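## Task

Every foam block sits above a lot number marked on the shelf edge beneath it. Find the foam block with the smallest lot number anywhere in the storeroom and place it on the desk, while all the other foam blocks stay on their own shelves. The robot must not fall over or be left tilted, and the block must rest on the desk without the robot holding it there at the end.

## Robot and tools

Robot: a simulated Hello Robot Stretch 4, about 1.6 m tall. It has an omni-wheel base (rim within 0.23 m of the base origin), a lift that rides up a mast, a single arm that telescopes forward, a three-joint wrist, and a two-finger gripper. Loose objects may occasionally get nudged by something outside the robot's control.

Frames: the base frame sits on the floor beneath the base centre, with x ahead, y to the left and z up. hand_pose is given in this frame and marks a point between the open fingertips; with every wrist joint at zero, its axes line up with the base frame. The reported hand position may not match reality exactly. The odometry frame is wherever the base frame was when the scene began.

execute_actions(actions, cameras): actions is a list holding one action, or an empty list to just fetch state and images. An action contains "base", "joints", or both, plus optional "pace" and "contact_limits"; alternatively it is {"end_of_arm": "enable_torque"} with nothing else. Every motion in one action begins at the same moment. "base" accepts only one command per action, and each is an offset from where the base last reported itself: {"translate_m": d} drives straight, metres, forward positive, -2 to 2; {"strafe_m": d} slides sideways, metres, left positive, -2 to 2; {"rotate_rad": d} spins in place, radians, counter-clockwise (left) positive, -3.2 to 3.2. "joints" is a single object keyed by joint name, and each value is an absolute target: lift_m 0 to 1.2 (m); arm_m 0 to 0.55 (m extension); wrist_yaw_rad -1.134 to 4.276 (0 points ahead, positive swings left, 3.14 stows it back, above 3.4 it may hit the arm); wrist_pitch_rad -1.117 to 4.259 (0 level, 1.57 points down); wrist_roll_rad -1.117 to 4.259 (0 puts the fingers level; positive rolls clockwise as seen from behind); gripper_m -0.038 to 0.141 (fingertip gap in m; negative values squeeze the tips together). Joint targets outside their range get clipped and the result reports this; any other out-of-range value or unknown key rejects the whole call and nothing moves. Tolerances for "done": lift and arm ±0.004, yaw and roll ±0.02, pitch ±0.05, gripper ±0.004. "pace" is "slow", "default", "fast" or "max" (base speeds 0.1/0.3/0.4/0.6 m/s and 1/2/3/4 rad/s); with the lift above 0.2 the base is slowed further. "contact_limits" takes only arm_m, from 0 (gentlest) to 0.75 (firmest), with 0.5 as the default; exceeding it ends the move with a contact_stop. cameras: any of head_camera, head_left_camera, head_right_camera, wrist_camera, or "all"; omitted or null means all, [] means none. Images are listed in the order given on the "pictures" line.

wait(seconds): 0 to 10, sends no new command, and returns state and images. zoom_image(camera, region): region is [x0, y0, x1, y1] in pixels of that camera's most recent full image, measured from the top-left, at most 504x504. finished_scene(scene): pass the current scene's number; this ends it for good and reports whether it succeeded, so only call it once the object is resting in place by itself.

Suggested order: to unfold the wrist at the start, send lift_m 0.4 together with wrist_yaw_rad 0. Turn the base to scan the shelves and zoom in to read the lot numbers. Drive up, set lift and wrist height, open the gripper wider than the object, extend arm_m with a modest contact limit, close to a gap smaller than the object, lift, retract the arm, drive to the desk, extend, open, then retract.

Results: joint_positions, base_odometry (counts wheel turns only, so slipping looks like motion; heading runs -3.142 to 3.142), turned_by_wheels versus turned_by_imu (a gap above roughly 0.1 rad suggests a collision or slip), and base_tilt in degrees (forward/right positive, with a fixed bias up to about 1.5). lidar_m lists 12 distances in 30-degree sectors, beginning straight ahead and going counter-clockwise (4th left, 7th behind, 10th right); "-" means nothing detected or closer than 0.25 m, and table tops show up. wrist_depth_mm is a 7x7 grid of depths (100 to 2000 mm) starting at the top left. motor_effort gives a percentage with the peak in brackets; readings carry noise and a fixed bias. base_status and joint_status: "done", "off_target" (may still be pushing), "contact_stop_at_<key>" (that part goes slack), "limit_stop_at_<name>", "torque_fault" (wrist or gripper motor goes limp until you send enable_torque). on_its_own reports anything you did not command; "held at" there is the target being held. A joint or the base you leave out of an action can keep pushing toward its previous target. Once a call reports a stop, the later calls in that same reply do not run.

Gripping: neither gripper_m nor "done" proves you are holding something; a clear change in gripper effort while commanding 0 or more indicates a firm grip. Squeezing harder pulls the object toward the wrist. Tips pressed onto a surface can get stuck, so raise the lift to free them.

Avoid: tilting above 6 degrees (limit_stop_at_tilt locks the lift, arm and wheels), driving or turning with more than 1 kg in hand while arm_m exceeds 0.2, strong pushes or pulls with the gripper raised, rolled-and-raised wrist poses that cause limit_stop_at_own_body, pressing the gripper into things with base or arm moves (torque fault), dropping or slamming objects, and knocking other items off the shelves.

Each tool is called as name(argument=value, ...) on one line, values as JSON.

## Session

I'll start by checking the robot's state and camera views.

execute_actions(actions=[])

Scene clock: 0.00 s.
base_odometry: x=+0.000 y=+0.000 heading=+0.000 (m, m, rad; odometry frame)
turned_by_wheels: +0.000 (rad since the last result)
turned_by_imu: +0.000 (rad since the last result)
base_tilt: forward=+0.8 right=-0.2 (deg)
lidar_m: 2.03 0.83 0.66 0.65 0.71 1.09 2.22 2.02 0.81 0.78 0.86 2.01
base_status: not commanded
joint_positions: lift_m=+0.123 arm_m=+0.001 wrist_yaw_rad=+3.134 wrist_pitch_rad=+0.000 wrist_roll_rad=+0.015 gripper_m=+0.057
joint_status: not commanded
motor_effort: lift_m=+20 arm_m=-1 wrist_yaw_rad=-1 wrist_pitch_rad=-6 wrist_roll_rad=-1 gripper_m=-4 wheel_0=+0 wheel_1=+0 wheel_2=+0 (%)
hand_pose: x=-0.1158 y=+0.0895 z=+0.3012 quat_wxyz=(+0.004, +0.000, +0.008, +1.000) (m; base frame)
wrist_depth_mm: - 135 268 - - 1708 1060 / - 114 141 - - 1756 1078 / - 121 155 - - 1808 1078 / 140 139 - - - 1808 1078 / 1430 1921 1921 1863 1756 1499 1098 / 231 1042 202 1042 216 991 946 / 227 283 539 - 750 683 699
pictures: head_camera, head_left_camera, head_right_camera, wrist_camera
Images, in order (width x height): head_camera 420x560, head_left_camera 420x672, head_right_camera 420x672, wrist_camera 616x392.

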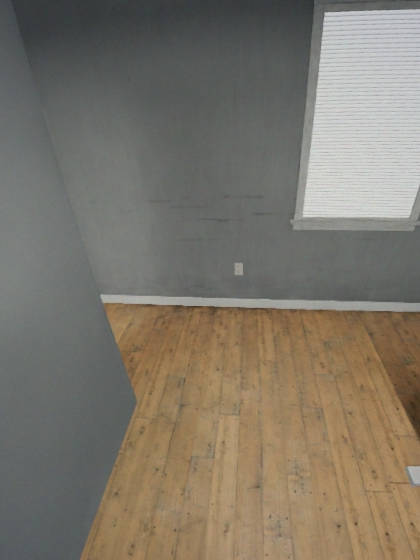

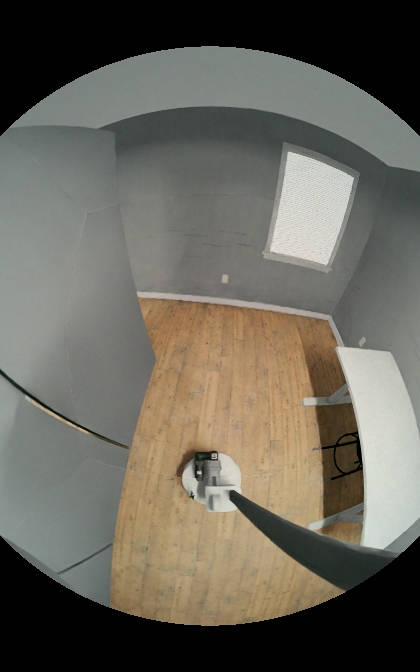

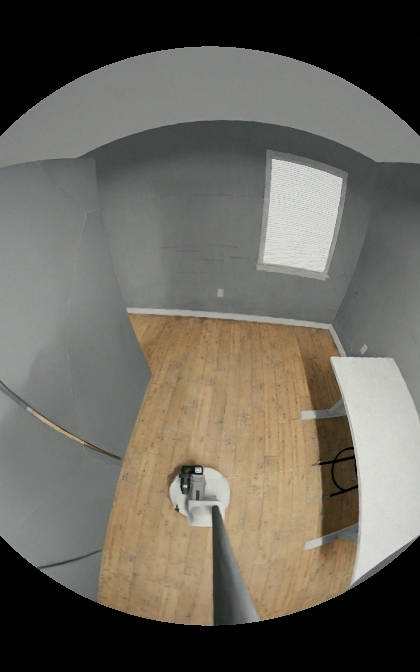

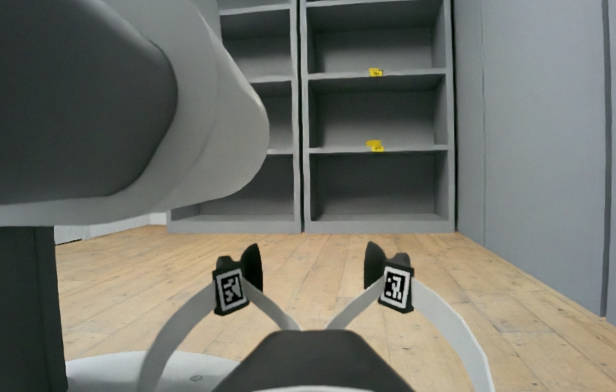

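zoom_image(camera="wrist_camera", region=[200, 0, 500, 240])

Region (200, 0, 500, 240) of wrist_camera's 616x392 image, scaled by 1.680; it fills the top 403 rows of this view, and the rest is white.

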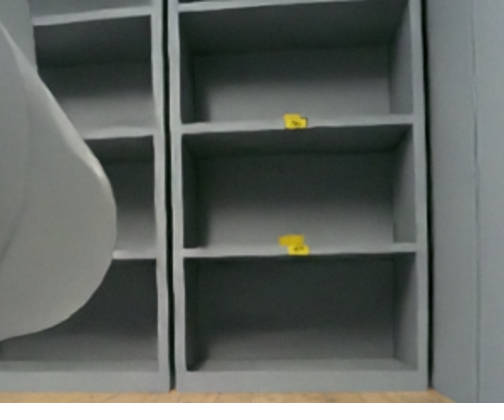

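execute_actions(actions=[{"base": {"rotate_rad": 3.14}, "pace": "fast"}])

Scene clock: 5.00 s.
base_odometry: x=+0.000 y=+0.000 heading=+3.140 (m, m, rad; odometry frame)
turned_by_wheels: +3.140 (rad since the last result)
turned_by_imu: +3.149 (rad since the last result)
base_tilt: forward=+0.7 right=-0.2 (deg)
lidar_m: 2.19 2.02 0.82 0.78 0.86 2.05 2.01 0.84 0.65 0.66 0.71 1.08
base_status: done
joint_positions: lift_m=+0.123 arm_m=+0.001 wrist_yaw_rad=+3.134 wrist_pitch_rad=+0.000 wrist_roll_rad=+0.015 gripper_m=+0.057
joint_status: not commanded
motor_effort: lift_m=+20(20) arm_m=-1(1) wrist_yaw_rad=+0(0) wrist_pitch_rad=-6(7) wrist_roll_rad=-2(2) gripper_m=-3(2) wheel_0=-1(7) wheel_1=+0(8) wheel_2=+1(10) (%)
hand_pose: x=-0.1158 y=+0.0895 z=+0.3012 quat_wxyz=(+0.004, +0.000, +0.008, +1.000) (m; base frame)
wrist_depth_mm: - 136 270 - - - 1983 / - 114 141 - - - 1983 / - 121 155 - - - - / 140 139 - - - - - / 976 1430 1863 1808 1808 1756 1661 / 231 1060 202 1042 216 976 960 / 227 283 539 - 750 683 691
pictures: head_camera, head_left_camera, head_right_camera, wrist_camera
Images, in order (width x height): head_camera 420x560, head_left_camera 420x672, head_right_camera 420x672, wrist_camera 616x392.

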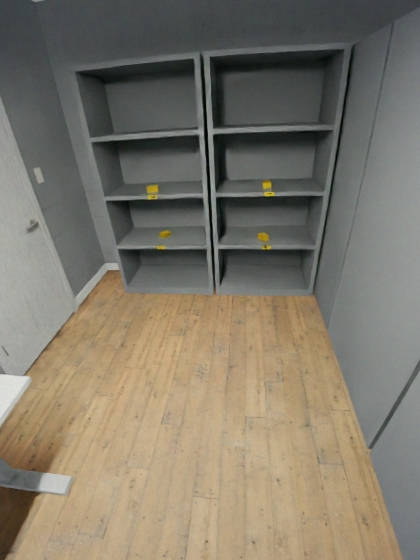

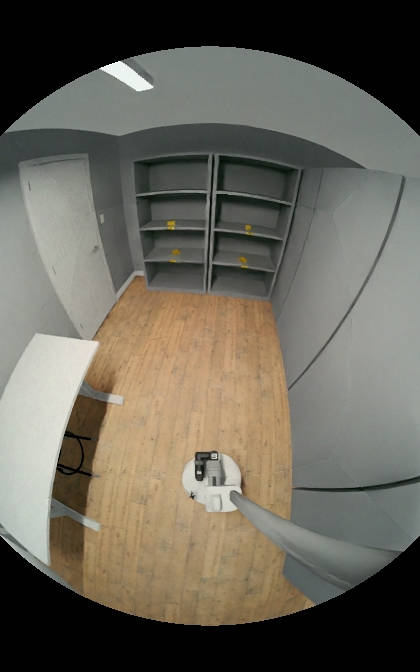

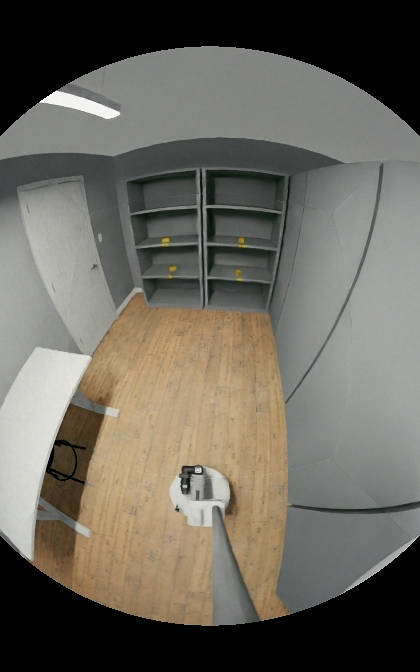

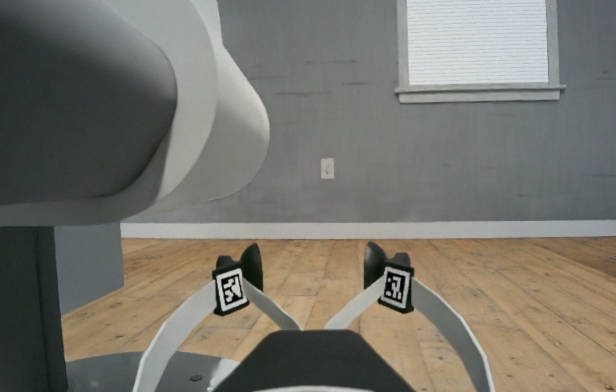

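zoom_image(camera="head_camera", region=[100, 160, 330, 270])

zoom_image(camera="head_camera", region=[130, 175, 190, 255])

zoom_image(camera="head_camera", region=[235, 175, 295, 255])

Region (100, 160, 330, 270) of head_camera's 420x560 image, scaled by 2.191, with more detail than that image has; it fills the top 241 rows of this view, and the rest is white.

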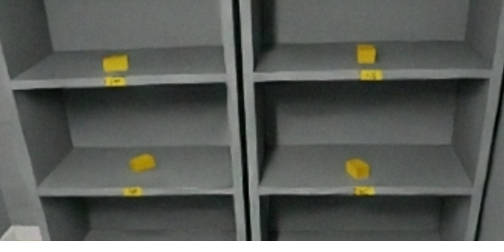

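Region (130, 175, 190, 255) of head_camera's 420x560 image, scaled by 6.300, with more detail than that image has; it fills the left 378 columns of this view, and the rest is white.

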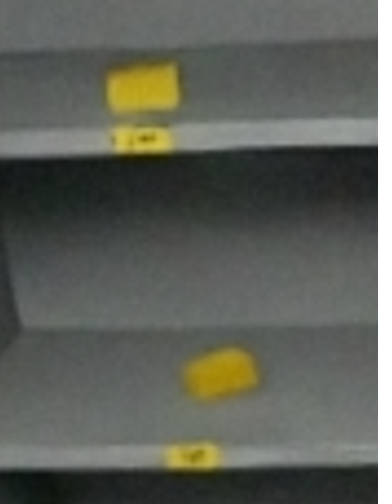

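Region (235, 175, 295, 255) of head_camera's 420x560 image, scaled by 6.300, with more detail than that image has; it fills the left 378 columns of this view, and the rest is white.

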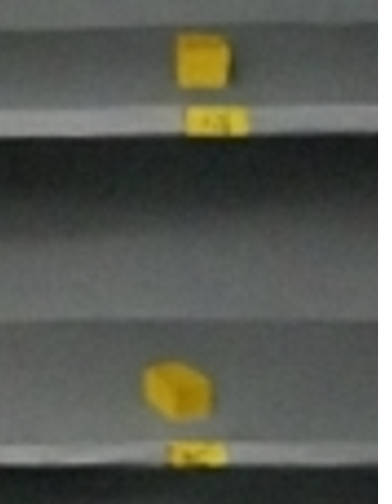

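execute_actions(actions=[{"base": {"translate_m": 1.15}, "joints": {"lift_m": 0.45, "wrist_yaw_rad": 0}, "pace": "fast"}])

Scene clock: 14.03 s.
base_odometry: x=-1.150 y=+0.002 heading=+3.140 (m, m, rad; odometry frame)
turned_by_wheels: +0.000 (rad since the last result)
turned_by_imu: +0.002 (rad since the last result)
base_tilt: forward=+0.7 right=-0.2 (deg)
lidar_m: 1.04 1.17 1.47 1.34 0.84 1.14 2.26 1.00 0.80 0.76 0.85 1.09
base_status: done
joint_positions: lift_m=+0.450 arm_m=+0.001 wrist_yaw_rad=+0.000 wrist_pitch_rad=+0.000 wrist_roll_rad=+0.015 gripper_m=+0.057
joint_status: all done
motor_effort: lift_m=+22(22) arm_m=-1(1) wrist_yaw_rad=-1(7) wrist_pitch_rad=-7(7) wrist_roll_rad=-2(2) gripper_m=-2(2) wheel_0=+0(6) wheel_1=+0(6) wheel_2=-1(13) (%)
hand_pose: x=+0.4606 y=-0.0873 z=+0.6281 quat_wxyz=(+1.000, +0.008, +0.000, +0.000) (m; base frame)
wrist_depth_mm: 1336 1397 1366 931 1060 1025 1078 / 1182 1098 1118 931 1182 1182 1098 / 1336 1430 1397 1138 1308 1255 1205 / 1336 1430 1397 1118 1308 1281 1182 / 1229 1430 917 917 854 960 931 / 1308 1499 202 904 216 1281 1255 / 1205 1229 1281 - 1281 1182 1118
pictures: head_camera, head_left_camera, head_right_camera, wrist_camera
Images, in order (width x height): head_camera 420x560, head_left_camera 420x672, head_right_camera 420x672, wrist_camera 616x392.

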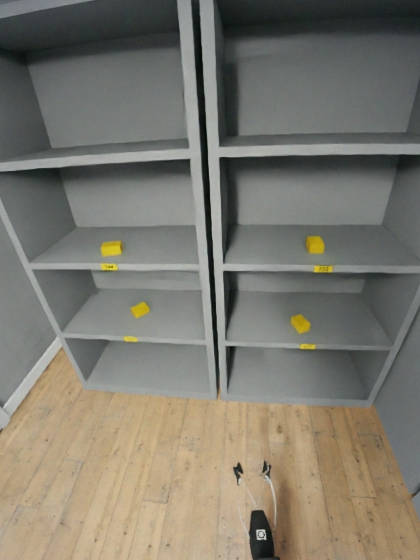

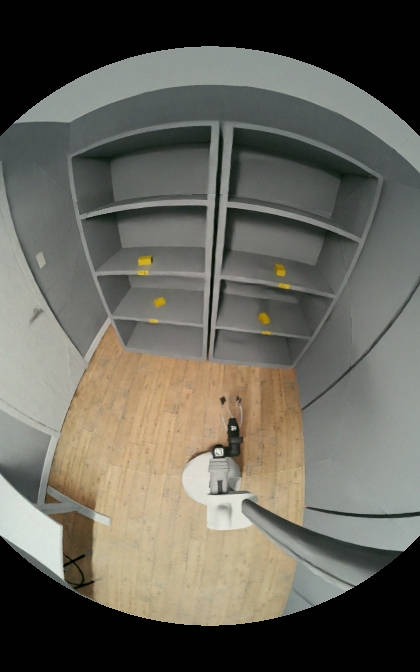

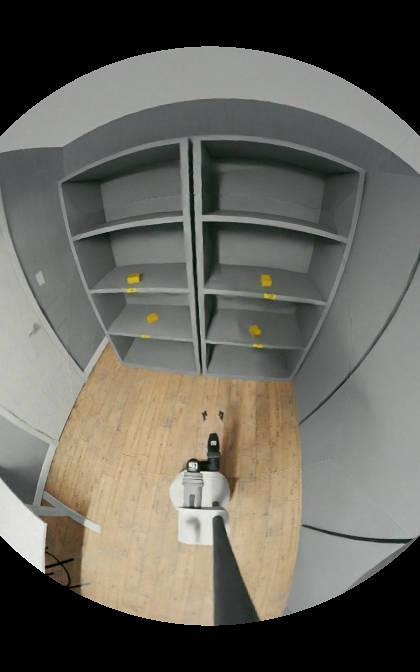

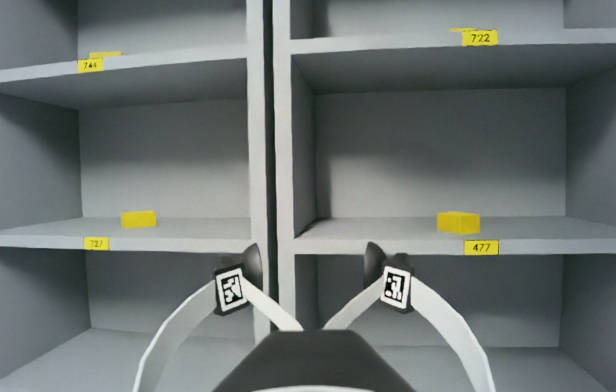

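zoom_image(camera="wrist_camera", region=[60, 20, 260, 270])

zoom_image(camera="wrist_camera", region=[400, 10, 560, 270])

Region (60, 20, 260, 270) of wrist_camera's 616x392 image, scaled by 2.016; it fills the left 403 columns of this view, and the rest is white.

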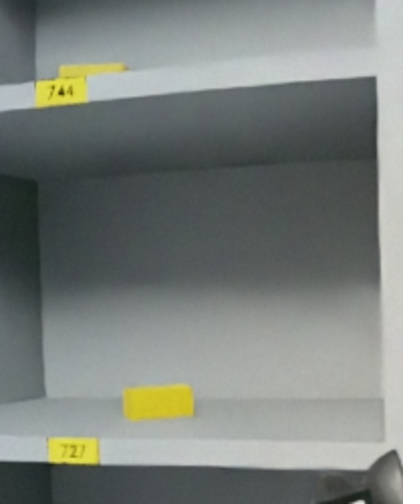

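Region (400, 10, 560, 270) of wrist_camera's 616x392 image, scaled by 1.938; it fills the left 310 columns of this view, and the rest is white.

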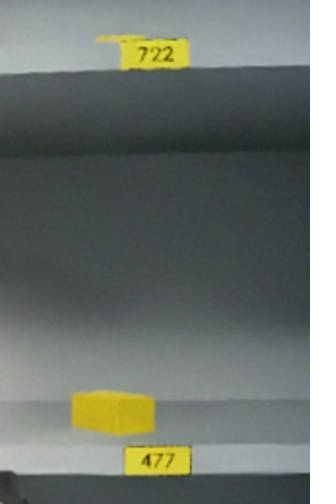

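zoom_image(camera="head_camera", region=[0, 0, 420, 280])

Region (0, 0, 420, 280) of head_camera's 420x560 image, scaled by 1.200, with more detail than that image has.

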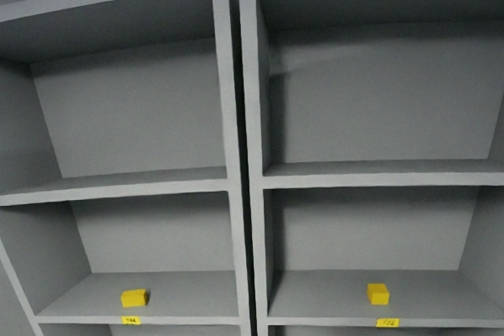

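execute_actions(actions=[{"base": {"translate_m": -2.0}, "pace": "max"}], cameras=["head_left_camera"])

Scene clock: 31.50 s.
base_odometry: x=+0.850 y=-0.002 heading=+3.140 (m, m, rad; odometry frame)
turned_by_wheels: +0.000 (rad since the last result)
turned_by_imu: -0.010 (rad since the last result)
base_tilt: forward=+0.7 right=-0.1 (deg)
lidar_m: 3.05 1.16 0.87 0.85 1.53 1.22 1.18 1.27 0.57 0.56 0.60 0.95
base_status: done
joint_positions: lift_m=+0.450 arm_m=+0.001 wrist_yaw_rad=+0.000 wrist_pitch_rad=+0.000 wrist_roll_rad=+0.015 gripper_m=+0.057
joint_status: not commanded
motor_effort: lift_m=+21(22) arm_m=-1(1) wrist_yaw_rad=-1(1) wrist_pitch_rad=-7(8) wrist_roll_rad=-1(2) gripper_m=-6(2) wheel_0=+1(7) wheel_1=+1(8) wheel_2=+1(12) (%)
hand_pose: x=+0.4606 y=-0.0874 z=+0.6282 quat_wxyz=(+1.000, +0.008, +0.000, +0.000) (m; base frame)
wrist_depth_mm: - - - - - 1537 931 / - - - - - 1576 946 / - - - - - 1576 960 / - - - - - 1576 976 / - - - - - 1618 960 / 1983 - 203 1983 216 1430 960 / 1366 1366 1430 - 1430 1255 960
pictures: head_left_camera
Images, in order (width x height): head_left_camera 420x672.

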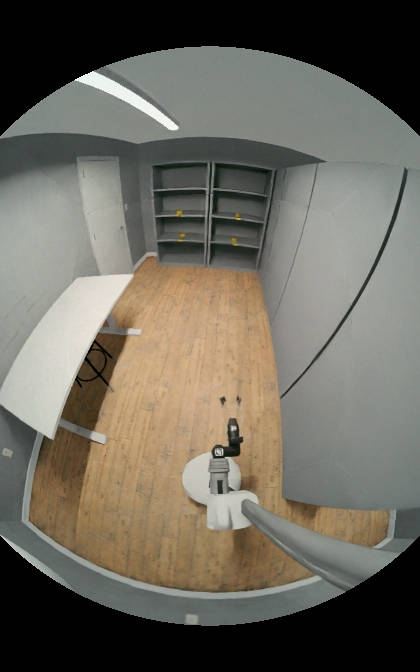

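execute_actions(actions=[{"base": {"translate_m": -0.65}, "pace": "fast"}], cameras=[])

execute_actions(actions=[{"base": {"rotate_rad": -1.57}, "pace": "fast"}])

Scene clock: 36.30 s.
base_odometry: x=+1.500 y=-0.003 heading=+3.140 (m, m, rad; odometry frame)
turned_by_wheels: +0.000 (rad since the last result)
turned_by_imu: -0.004 (rad since the last result)
base_tilt: forward=+0.7 right=-0.2 (deg)
lidar_m: 3.31 1.23 1.12 1.57 0.70 0.56 0.54 0.60 0.89 1.96 0.67 0.82
base_status: done
joint_positions: lift_m=+0.450 arm_m=+0.001 wrist_yaw_rad=+0.000 wrist_pitch_rad=+0.000 wrist_roll_rad=+0.015 gripper_m=+0.057
joint_status: not commanded
motor_effort: lift_m=+21(21) arm_m=-1(1) wrist_yaw_rad=-1(1) wrist_pitch_rad=-8(5) wrist_roll_rad=-2(2) gripper_m=-3(4) wheel_0=+0(7) wheel_1=+1(7) wheel_2=+0(11) (%)
hand_pose: x=+0.4606 y=-0.0874 z=+0.6282 quat_wxyz=(+1.000, +0.008, +0.000, +0.000) (m; base frame)
wrist_depth_mm: - - - - - 1308 842 / - - - - - 1366 820 / - - - - - 1397 831 / 1983 - - - - 1397 831 / - - - - - 1366 831 / 1983 1983 202 1983 216 1255 831 / 1397 1366 1464 - 1430 1118 854
pictures: none
No camera images: the call's "cameras" was empty. Leave "cameras" out to get every camera's image.

Scene clock: 38.03 s.
base_odometry: x=+1.500 y=-0.003 heading=+1.570 (m, m, rad; odometry frame)
turned_by_wheels: -1.570 (rad since the last result)
turned_by_imu: -1.576 (rad since the last result)
base_tilt: forward=+0.7 right=-0.2 (deg)
lidar_m: 1.96 0.67 0.83 3.48 1.21 1.15 1.50 0.71 0.57 0.54 0.59 0.89
base_status: done
joint_positions: lift_m=+0.450 arm_m=+0.001 wrist_yaw_rad=+0.000 wrist_pitch_rad=+0.000 wrist_roll_rad=+0.015 gripper_m=+0.057
joint_status: not commanded
motor_effort: lift_m=+21(21) arm_m=-2(1) wrist_yaw_rad=-1(1) wrist_pitch_rad=-8(6) wrist_roll_rad=-2(2) gripper_m=-2(3) wheel_0=+0(7) wheel_1=+0(8) wheel_2=+0(8) (%)
hand_pose: x=+0.4606 y=-0.0875 z=+0.6282 quat_wxyz=(+1.000, +0.008, +0.000, +0.000) (m; base frame)
wrist_depth_mm: 621 1863 1863 1756 1756 1499 904 / 627 1863 1863 1808 1756 1537 917 / 627 1921 1863 1808 1708 1576 917 / 627 1921 1921 1808 1756 1576 946 / 621 1983 1863 1863 1756 1576 946 / 627 1708 203 1863 216 1397 931 / 615 750 1464 - 1430 1229 946
pictures: head_camera, head_left_camera, head_right_camera, wrist_camera
Images, in order (width x height): head_camera 420x560, head_left_camera 420x672, head_right_camera 420x672, wrist_camera 616x392.

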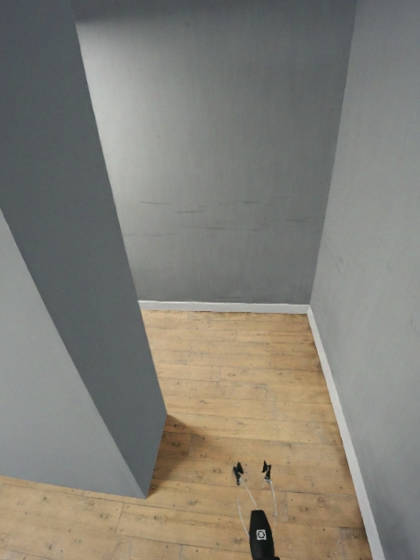

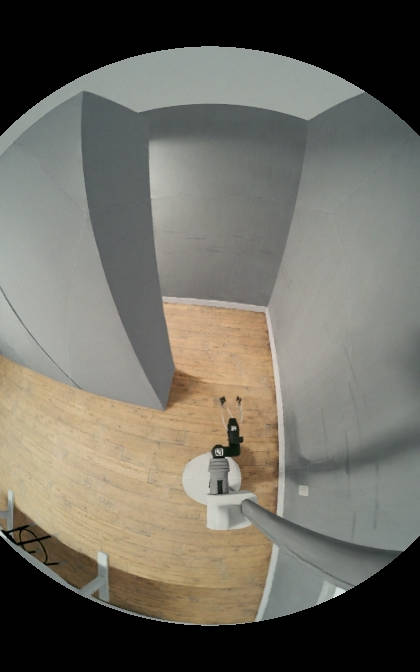

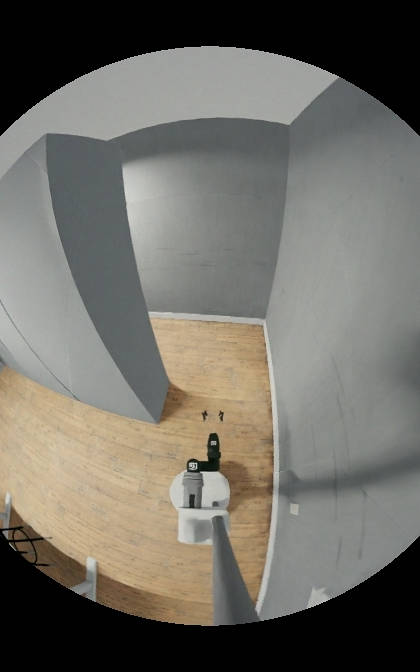

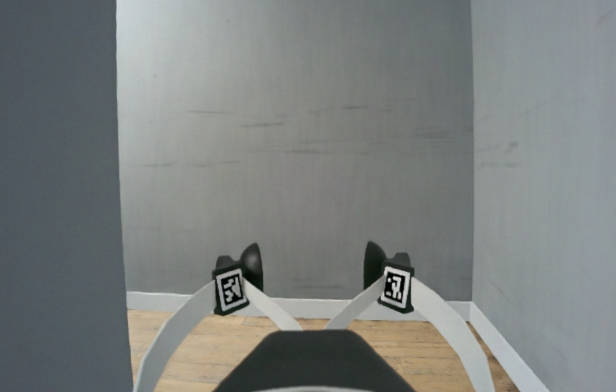

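execute_actions(actions=[{"base": {"rotate_rad": -0.09}, "pace": "fast"}], cameras=[])

execute_actions(actions=[{"base": {"translate_m": 1.33}, "pace": "fast"}])

Scene clock: 67.13 s.
base_odometry: x=+1.500 y=-0.003 heading=+1.480 (m, m, rad; odometry frame)
turned_by_wheels: -0.090 (rad since the last result)
turned_by_imu: -0.091 (rad since the last result)
base_tilt: forward=+0.7 right=-0.1 (deg)
lidar_m: 1.95 0.68 0.74 2.20 1.33 1.14 1.75 0.74 0.56 0.53 0.58 0.80
base_status: done
joint_positions: lift_m=+0.450 arm_m=+0.001 wrist_yaw_rad=+0.000 wrist_pitch_rad=+0.000 wrist_roll_rad=+0.015 gripper_m=+0.057
joint_status: not commanded
motor_effort: lift_m=+21(21) arm_m=-1(1) wrist_yaw_rad=+0(0) wrist_pitch_rad=-7(7) wrist_roll_rad=-2(2) gripper_m=-2(4) wheel_0=+0(4) wheel_1=-2(6) wheel_2=+0(7) (%)
hand_pose: x=+0.4606 y=-0.0875 z=+0.6282 quat_wxyz=(+1.000, +0.008, +0.000, +0.000) (m; base frame)
wrist_depth_mm: 715 1808 1756 1756 1756 1138 768 / 732 1863 1808 1756 1756 1138 759 / 732 1808 1863 1808 1808 1138 768 / 723 1863 1863 1808 1808 1160 759 / 723 1863 1863 1863 1808 1182 768 / 715 1863 203 1863 216 1078 768 / 707 1366 1499 - 1464 991 778
pictures: none
No camera images: the call's "cameras" was empty. Leave "cameras" out to get every camera's image.

Scene clock: 71.83 s.
base_odometry: x=+1.620 y=+1.322 heading=+1.480 (m, m, rad; odometry frame)
turned_by_wheels: +0.000 (rad since the last result)
turned_by_imu: +0.003 (rad since the last result)
base_tilt: forward=+0.8 right=-0.2 (deg)
lidar_m: 0.63 0.67 0.92 1.24 0.52 0.60 2.20 0.81 0.59 0.55 0.60 0.66
base_status: done
joint_positions: lift_m=+0.450 arm_m=+0.001 wrist_yaw_rad=+0.000 wrist_pitch_rad=+0.000 wrist_roll_rad=+0.015 gripper_m=+0.057
joint_status: not commanded
motor_effort: lift_m=+21(21) arm_m=-1(1) wrist_yaw_rad=-1(0) wrist_pitch_rad=-5(5) wrist_roll_rad=-2(2) gripper_m=-3(2) wheel_0=-2(5) wheel_1=-2(7) wheel_2=+1(11) (%)
hand_pose: x=+0.4606 y=-0.0874 z=+0.6282 quat_wxyz=(+1.000, +0.008, +0.000, +0.000) (m; base frame)
wrist_depth_mm: 436 433 427 424 418 413 407 / 442 436 430 424 421 415 410 / 442 439 436 430 424 418 413 / 449 442 442 433 427 424 418 / 455 449 439 436 430 427 421 / 459 452 203 439 215 427 424 / 462 452 449 - 439 430 430
pictures: head_camera, head_left_camera, head_right_camera, wrist_camera
Images, in order (width x height): head_camera 420x560, head_left_camera 420x672, head_right_camera 420x672, wrist_camera 616x392.

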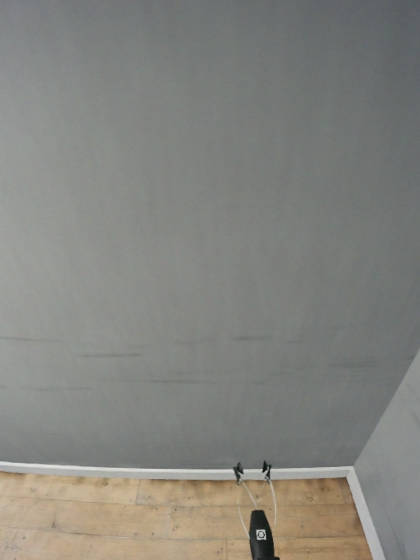

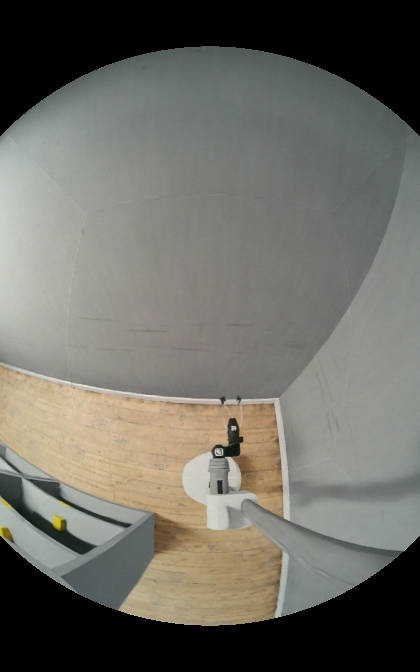

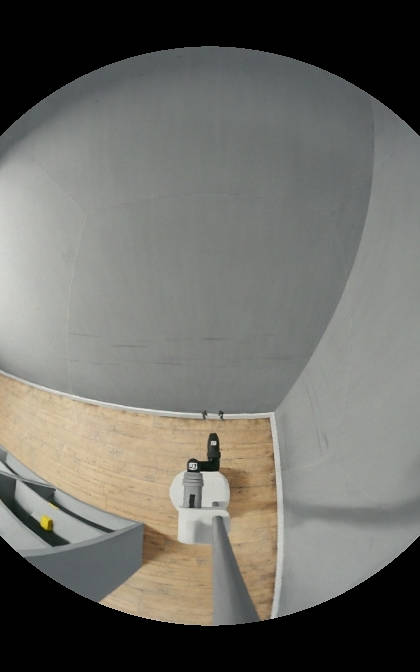

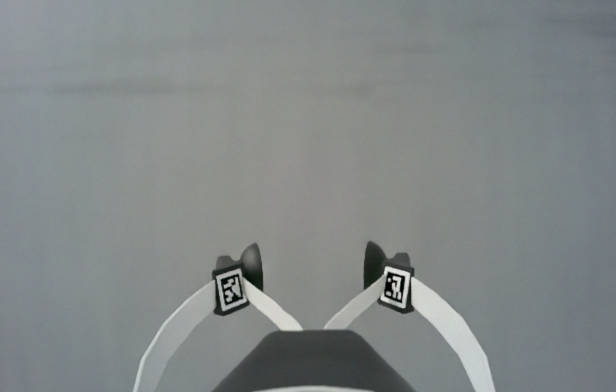

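execute_actions(actions=[{"base": {"rotate_rad": 1.56}, "pace": "fast"}])

Scene clock: 75.83 s.
base_odometry: x=+1.620 y=+1.322 heading=+3.040 (m, m, rad; odometry frame)
turned_by_wheels: +1.560 (rad since the last result)
turned_by_imu: +1.564 (rad since the last result)
base_tilt: forward=+0.7 right=-0.2 (deg)
lidar_m: 1.30 0.52 0.59 2.11 0.82 0.60 0.55 0.60 0.68 0.62 0.64 0.94
base_status: done
joint_positions: lift_m=+0.450 arm_m=+0.001 wrist_yaw_rad=+0.000 wrist_pitch_rad=+0.000 wrist_roll_rad=+0.015 gripper_m=+0.057
joint_status: not commanded
motor_effort: lift_m=+21(21) arm_m=-1(1) wrist_yaw_rad=-1(1) wrist_pitch_rad=-6(7) wrist_roll_rad=-2(1) gripper_m=-3(4) wheel_0=+0(7) wheel_1=+0(8) wheel_2=+1(9) (%)
hand_pose: x=+0.4606 y=-0.0874 z=+0.6282 quat_wxyz=(+1.000, +0.008, +0.000, +0.000) (m; base frame)
wrist_depth_mm: 676 1078 - - - 1281 866 / 1042 1078 - - - 1336 878 / 1098 1078 - - - 1336 878 / 1118 1118 - - - 1336 891 / 699 1098 - - - 1336 891 / 1138 1118 203 1983 215 1229 878 / 1138 1138 1366 - 1430 1138 878
pictures: head_camera, head_left_camera, head_right_camera, wrist_camera
Images, in order (width x height): head_camera 420x560, head_left_camera 420x672, head_right_camera 420x672, wrist_camera 616x392.

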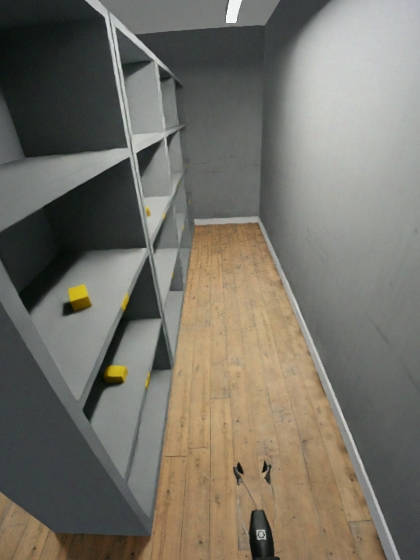

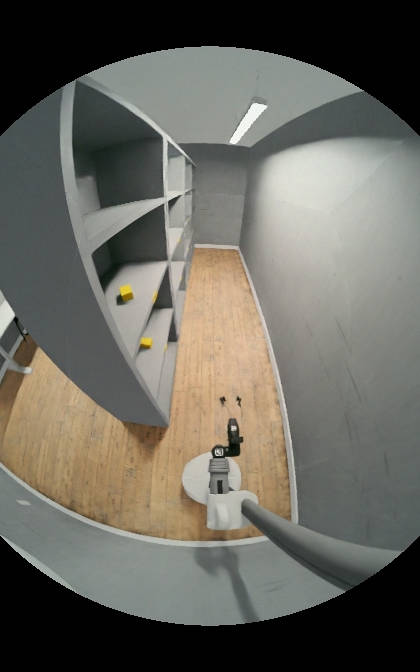

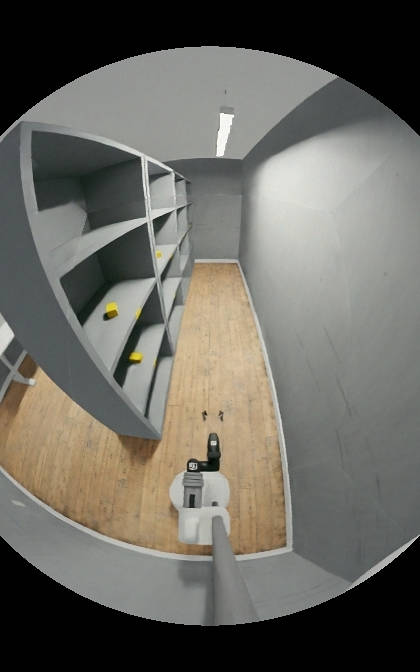

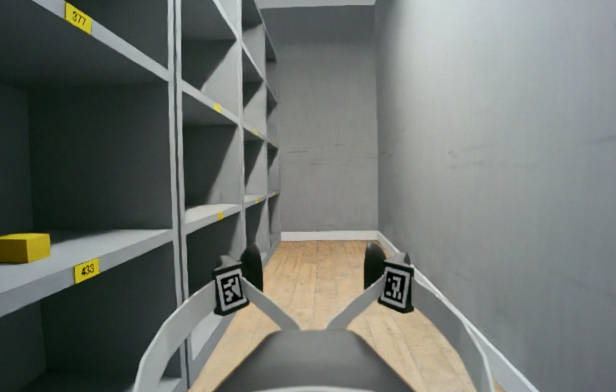

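zoom_image(camera="wrist_camera", region=[0, 0, 300, 300])

Region (0, 0, 300, 300) of wrist_camera's 616x392 image, scaled by 1.680.

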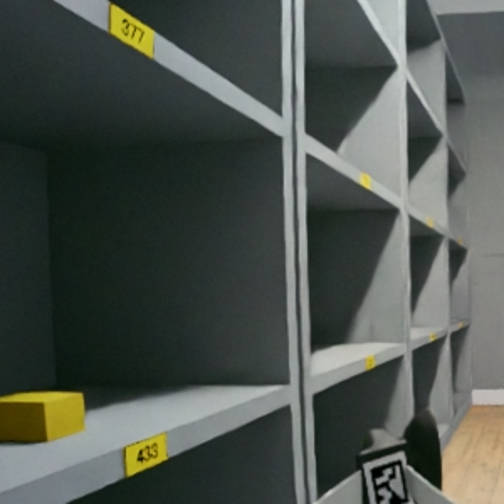

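execute_actions(actions=[{"base": {"strafe_m": -0.2}, "joints": {"wrist_yaw_rad": 0.6}, "pace": "fast"}], cameras=[])

execute_actions(actions=[{"base": {"translate_m": 1.0}, "pace": "fast"}])

Scene clock: 99.83 s.
base_odometry: x=+1.640 y=+1.521 heading=+3.040 (m, m, rad; odometry frame)
turned_by_wheels: +0.000 (rad since the last result)
turned_by_imu: -0.002 (rad since the last result)
base_tilt: forward=+0.7 right=-0.2 (deg)
lidar_m: 1.84 0.76 0.67 2.13 0.84 0.60 0.56 0.60 0.46 0.42 0.45 0.65
base_status: done
joint_positions: lift_m=+0.450 arm_m=+0.001 wrist_yaw_rad=+0.600 wrist_pitch_rad=+0.000 wrist_roll_rad=+0.015 gripper_m=+0.057
joint_status: all done
motor_effort: lift_m=+21(21) arm_m=-1(1) wrist_yaw_rad=+0(4) wrist_pitch_rad=-6(8) wrist_roll_rad=-2(2) gripper_m=-4(2) wheel_0=+0(11) wheel_1=+0(12) wheel_2=+0(1) (%)
hand_pose: x=+0.4596 y=+0.0907 z=+0.6282 quat_wxyz=(+0.955, +0.007, +0.002, +0.295) (m; base frame)
wrist_depth_mm: 609 699 809 1255 1921 - - / 854 1008 1138 1182 - - - / 917 1078 1366 1281 - - - / 904 1078 1366 1281 - - - / 580 768 759 1255 - - - / 508 1060 203 1308 216 1921 1808 / 508 1025 1255 - 1397 1308 1308
pictures: none
No camera images: the call's "cameras" was empty. Leave "cameras" out to get every camera's image.

Scene clock: 103.70 s.
base_odometry: x=+0.645 y=+1.622 heading=+3.040 (m, m, rad; odometry frame)
turned_by_wheels: +0.000 (rad since the last result)
turned_by_imu: +0.002 (rad since the last result)
base_tilt: forward=+0.7 right=-0.1 (deg)
lidar_m: 1.90 0.73 0.54 0.49 0.55 0.74 1.56 0.63 0.47 0.43 0.46 0.65
base_status: done
joint_positions: lift_m=+0.450 arm_m=+0.001 wrist_yaw_rad=+0.600 wrist_pitch_rad=+0.000 wrist_roll_rad=+0.015 gripper_m=+0.057
joint_status: not commanded
motor_effort: lift_m=+21(21) arm_m=-1(2) wrist_yaw_rad=+0(0) wrist_pitch_rad=-7(7) wrist_roll_rad=-2(2) gripper_m=-1(5) wheel_0=-2(5) wheel_1=-1(5) wheel_2=-1(11) (%)
hand_pose: x=+0.4596 y=+0.0907 z=+0.6282 quat_wxyz=(+0.955, +0.007, +0.002, +0.295) (m; base frame)
wrist_depth_mm: 668 699 788 1160 1921 - - / 866 1008 1138 1138 1921 - - / 904 1060 1336 1205 1983 - - / 904 1060 1336 1229 1921 - - / 768 759 759 1160 1983 - - / 530 1042 203 1229 216 1921 1863 / 904 991 1255 - 1366 1308 1308
pictures: head_camera, head_left_camera, head_right_camera, wrist_camera
Images, in order (width x height): head_camera 420x560, head_left_camera 420x672, head_right_camera 420x672, wrist_camera 616x392.

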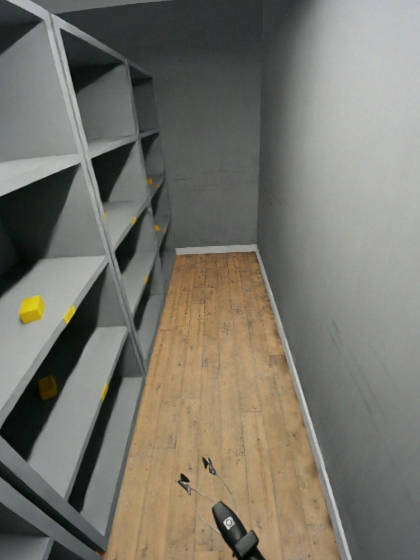

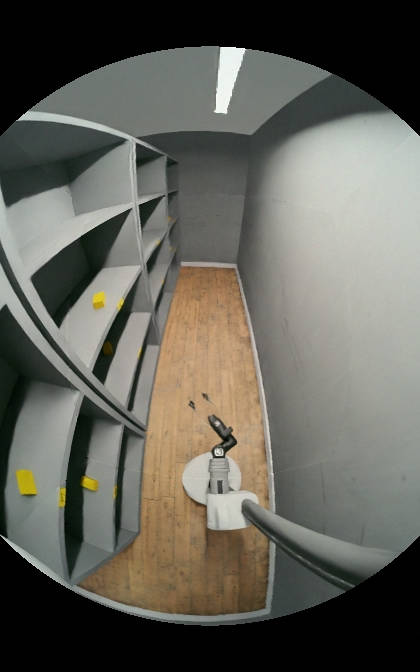

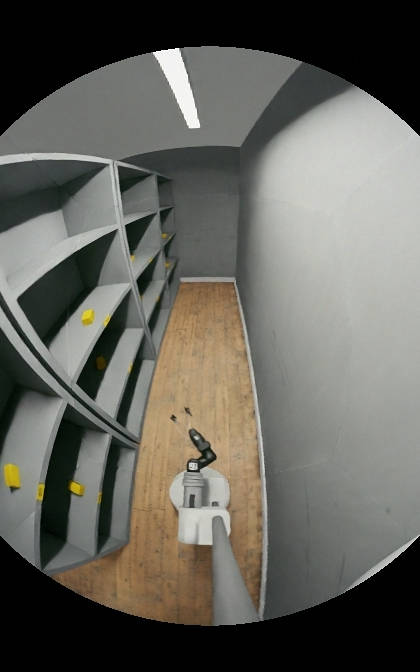

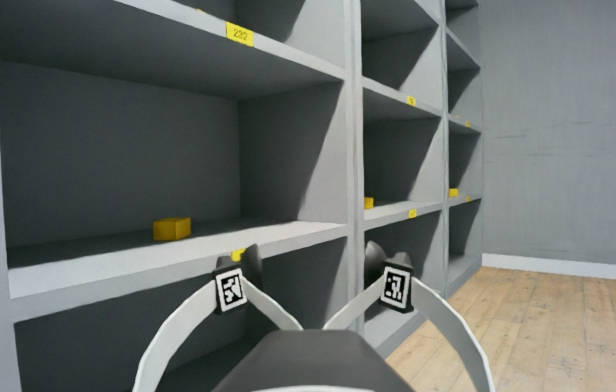

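zoom_image(camera="wrist_camera", region=[180, 0, 500, 280])

zoom_image(camera="head_camera", region=[10, 280, 140, 420])

Region (180, 0, 500, 280) of wrist_camera's 616x392 image, scaled by 1.575; it fills the top 441 rows of this view, and the rest is white.

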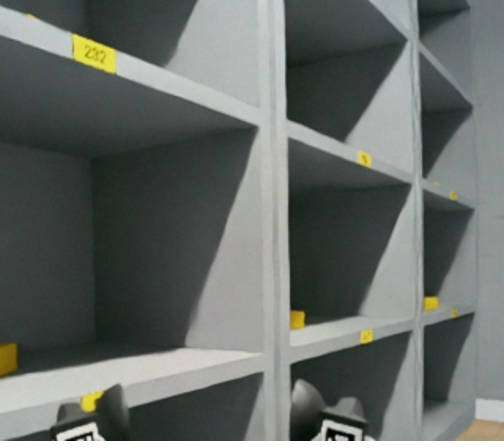

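Region (10, 280, 140, 420) of head_camera's 420x560 image, scaled by 3.600, with more detail than that image has; it fills the left 468 columns of this view, and the rest is white.

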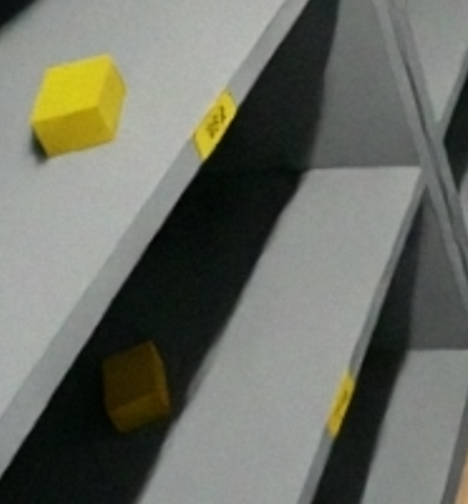

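execute_actions(actions=[{"joints": {"wrist_yaw_rad": 0.8}, "pace": "fast"}], cameras=["wrist_camera"])

zoom_image(camera="wrist_camera", region=[220, 0, 420, 290])

execute_actions(actions=[{"base": {"translate_m": 1.0}, "pace": "fast"}], cameras=["wrist_camera", "head_camera", "head_left_camera"])

Scene clock: 113.17 s.
base_odometry: x=+0.645 y=+1.622 heading=+3.040 (m, m, rad; odometry frame)
turned_by_wheels: +0.000 (rad since the last result)
turned_by_imu: -0.001 (rad since the last result)
base_tilt: forward=+0.7 right=-0.1 (deg)
lidar_m: 1.90 0.74 0.53 0.50 0.53 0.76 1.56 0.66 0.46 0.44 0.47 0.68
base_status: not commanded
joint_positions: lift_m=+0.450 arm_m=+0.001 wrist_yaw_rad=+0.800 wrist_pitch_rad=+0.000 wrist_roll_rad=+0.015 gripper_m=+0.057
joint_status: all done
motor_effort: lift_m=+21(21) arm_m=-1(1) wrist_yaw_rad=+0(9) wrist_pitch_rad=-6(5) wrist_roll_rad=-1(1) gripper_m=-2(4) wheel_0=-2(2) wheel_1=-1(1) wheel_2=-1(1) (%)
hand_pose: x=+0.4359 y=+0.1459 z=+0.6282 quat_wxyz=(+0.921, +0.007, +0.003, +0.389) (m; base frame)
wrist_depth_mm: 469 676 715 809 1098 1808 - / 473 931 1078 1160 1078 1618 - / 466 960 1138 1336 1160 1863 - / 469 960 1138 1336 1160 1756 - / 484 759 759 878 1008 1863 - / 480 535 203 1308 216 1661 1863 / 459 504 1118 - 1118 1255 1308
pictures: wrist_camera
Images, in order (width x height): wrist_camera 616x392.

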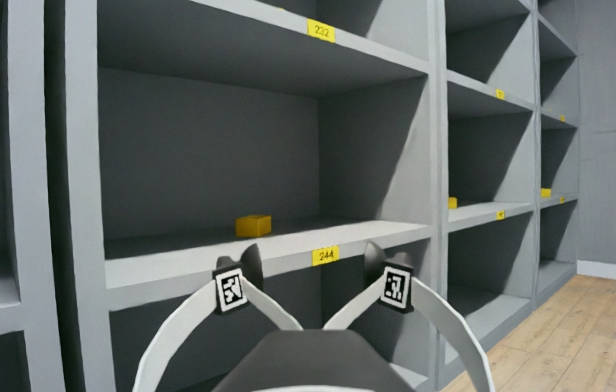

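Region (220, 0, 420, 290) of wrist_camera's 616x392 image, scaled by 1.738; it fills the left 348 columns of this view, and the rest is white.

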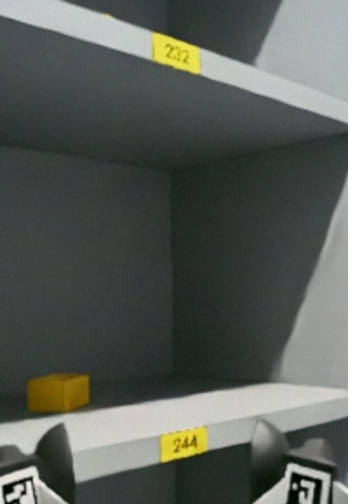

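Scene clock: 117.03 s.
base_odometry: x=-0.350 y=+1.724 heading=+3.040 (m, m, rad; odometry frame)
turned_by_wheels: +0.000 (rad since the last result)
turned_by_imu: +0.003 (rad since the last result)
base_tilt: forward=+0.8 right=-0.2 (deg)
lidar_m: 1.91 0.72 0.50 0.49 0.53 0.74 1.78 0.68 0.48 0.45 0.49 0.68
base_status: done
joint_positions: lift_m=+0.450 arm_m=+0.001 wrist_yaw_rad=+0.800 wrist_pitch_rad=+0.000 wrist_roll_rad=+0.015 gripper_m=+0.057
joint_status: not commanded
motor_effort: lift_m=+21(21) arm_m=-1(1) wrist_yaw_rad=-1(0) wrist_pitch_rad=-7(8) wrist_roll_rad=-2(2) gripper_m=-5(3) wheel_0=-2(6) wheel_1=+0(7) wheel_2=+0(12) (%)
hand_pose: x=+0.4358 y=+0.1460 z=+0.6282 quat_wxyz=(+0.921, +0.007, +0.003, +0.389) (m; base frame)
wrist_depth_mm: 603 691 723 768 1042 1756 1576 / 820 917 1060 1160 1042 1618 1576 / 820 946 1118 1281 1078 1863 1618 / 831 946 1118 1281 1078 1756 1618 / 445 768 759 866 1008 1863 1661 / 449 535 202 1308 216 1708 1618 / 455 904 1098 - 1098 1255 1308
pictures: head_camera, head_left_camera, wrist_camera
Images, in order (width x height): head_camera 420x560, head_left_camera 420x672, wrist_camera 616x392.

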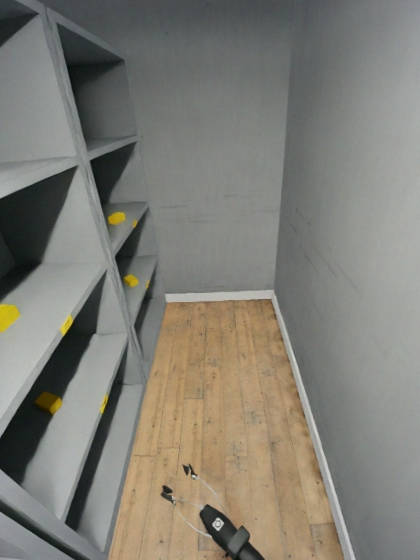

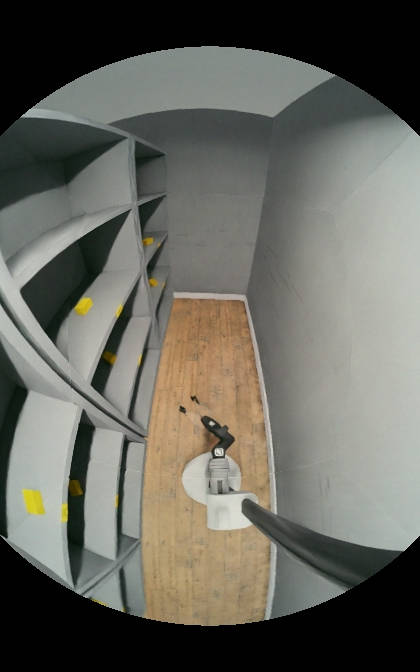

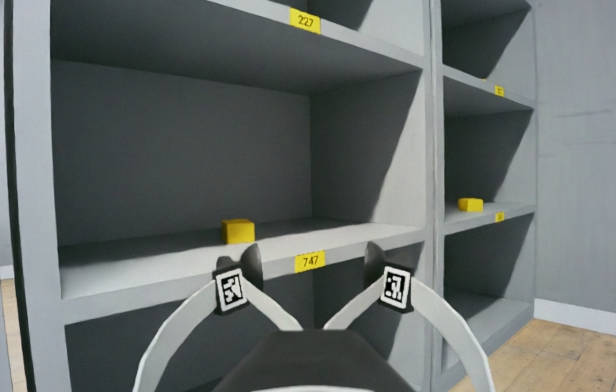

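zoom_image(camera="wrist_camera", region=[260, 0, 560, 290])

zoom_image(camera="wrist_camera", region=[450, 60, 550, 240])

Region (260, 0, 560, 290) of wrist_camera's 616x392 image, scaled by 1.680; it fills the top 487 rows of this view, and the rest is white.

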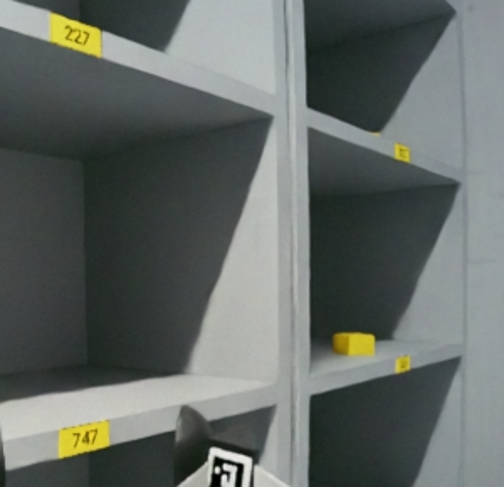

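Region (450, 60, 550, 240) of wrist_camera's 616x392 image, scaled by 2.800.

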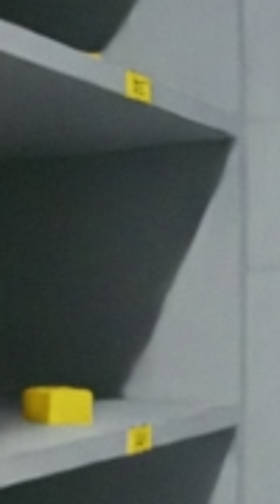

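execute_actions(actions=[{"base": {"translate_m": 0.85}, "joints": {"wrist_yaw_rad": 0.7}, "pace": "fast"}], cameras=["wrist_camera", "head_camera", "head_left_camera"])

Scene clock: 123.27 s.
base_odometry: x=-1.195 y=+1.810 heading=+3.040 (m, m, rad; odometry frame)
turned_by_wheels: +0.000 (rad since the last result)
turned_by_imu: +0.001 (rad since the last result)
base_tilt: forward=+0.7 right=-0.2 (deg)
lidar_m: 1.28 0.67 0.50 0.47 0.51 0.73 1.80 0.69 0.50 0.47 0.50 0.71
base_status: done
joint_positions: lift_m=+0.450 arm_m=+0.001 wrist_yaw_rad=+0.700 wrist_pitch_rad=+0.000 wrist_roll_rad=+0.015 gripper_m=+0.057
joint_status: all done
motor_effort: lift_m=+21(21) arm_m=-1(2) wrist_yaw_rad=-1(8) wrist_pitch_rad=-9(5) wrist_roll_rad=-1(2) gripper_m=-5(4) wheel_0=-1(6) wheel_1=-1(6) wheel_2=-1(11) (%)
hand_pose: x=+0.4491 y=+0.1190 z=+0.6282 quat_wxyz=(+0.939, +0.007, +0.003, +0.343) (m; base frame)
wrist_depth_mm: 462 699 715 842 1118 976 854 / 469 946 1098 1160 1098 991 866 / 469 976 1160 1336 1138 976 866 / 462 976 1182 1336 1138 1008 878 / 466 759 759 1042 1118 1008 878 / 473 554 202 1336 216 976 891 / 462 917 1138 - 1160 976 891
pictures: head_camera, head_left_camera, wrist_camera
Images, in order (width x height): head_camera 420x560, head_left_camera 420x672, wrist_camera 616x392.

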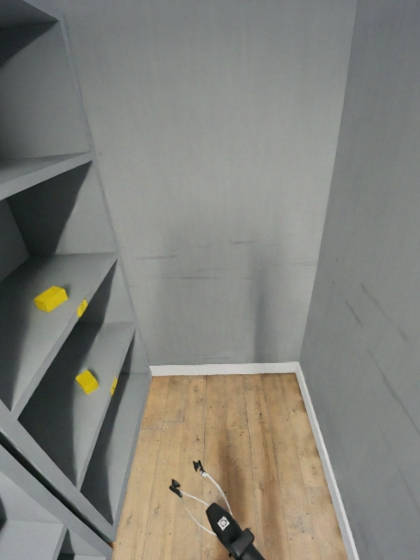

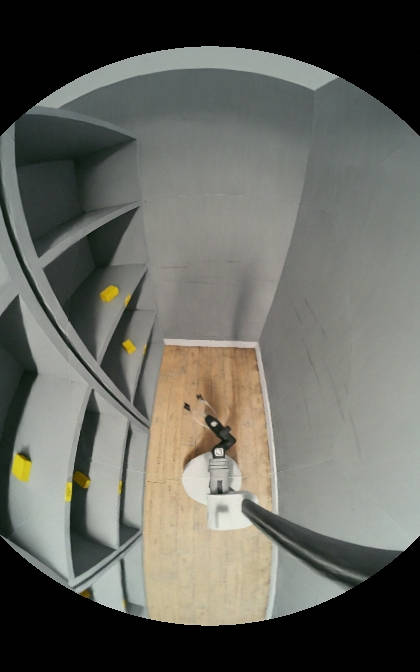

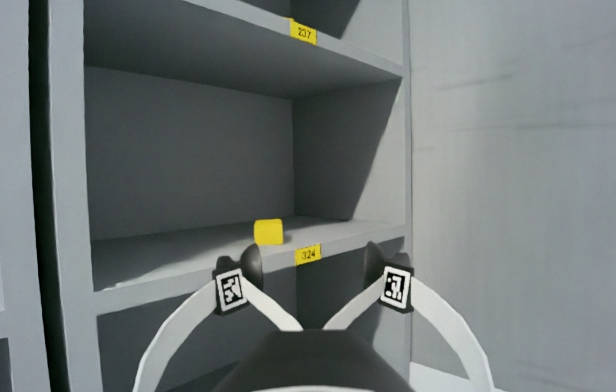

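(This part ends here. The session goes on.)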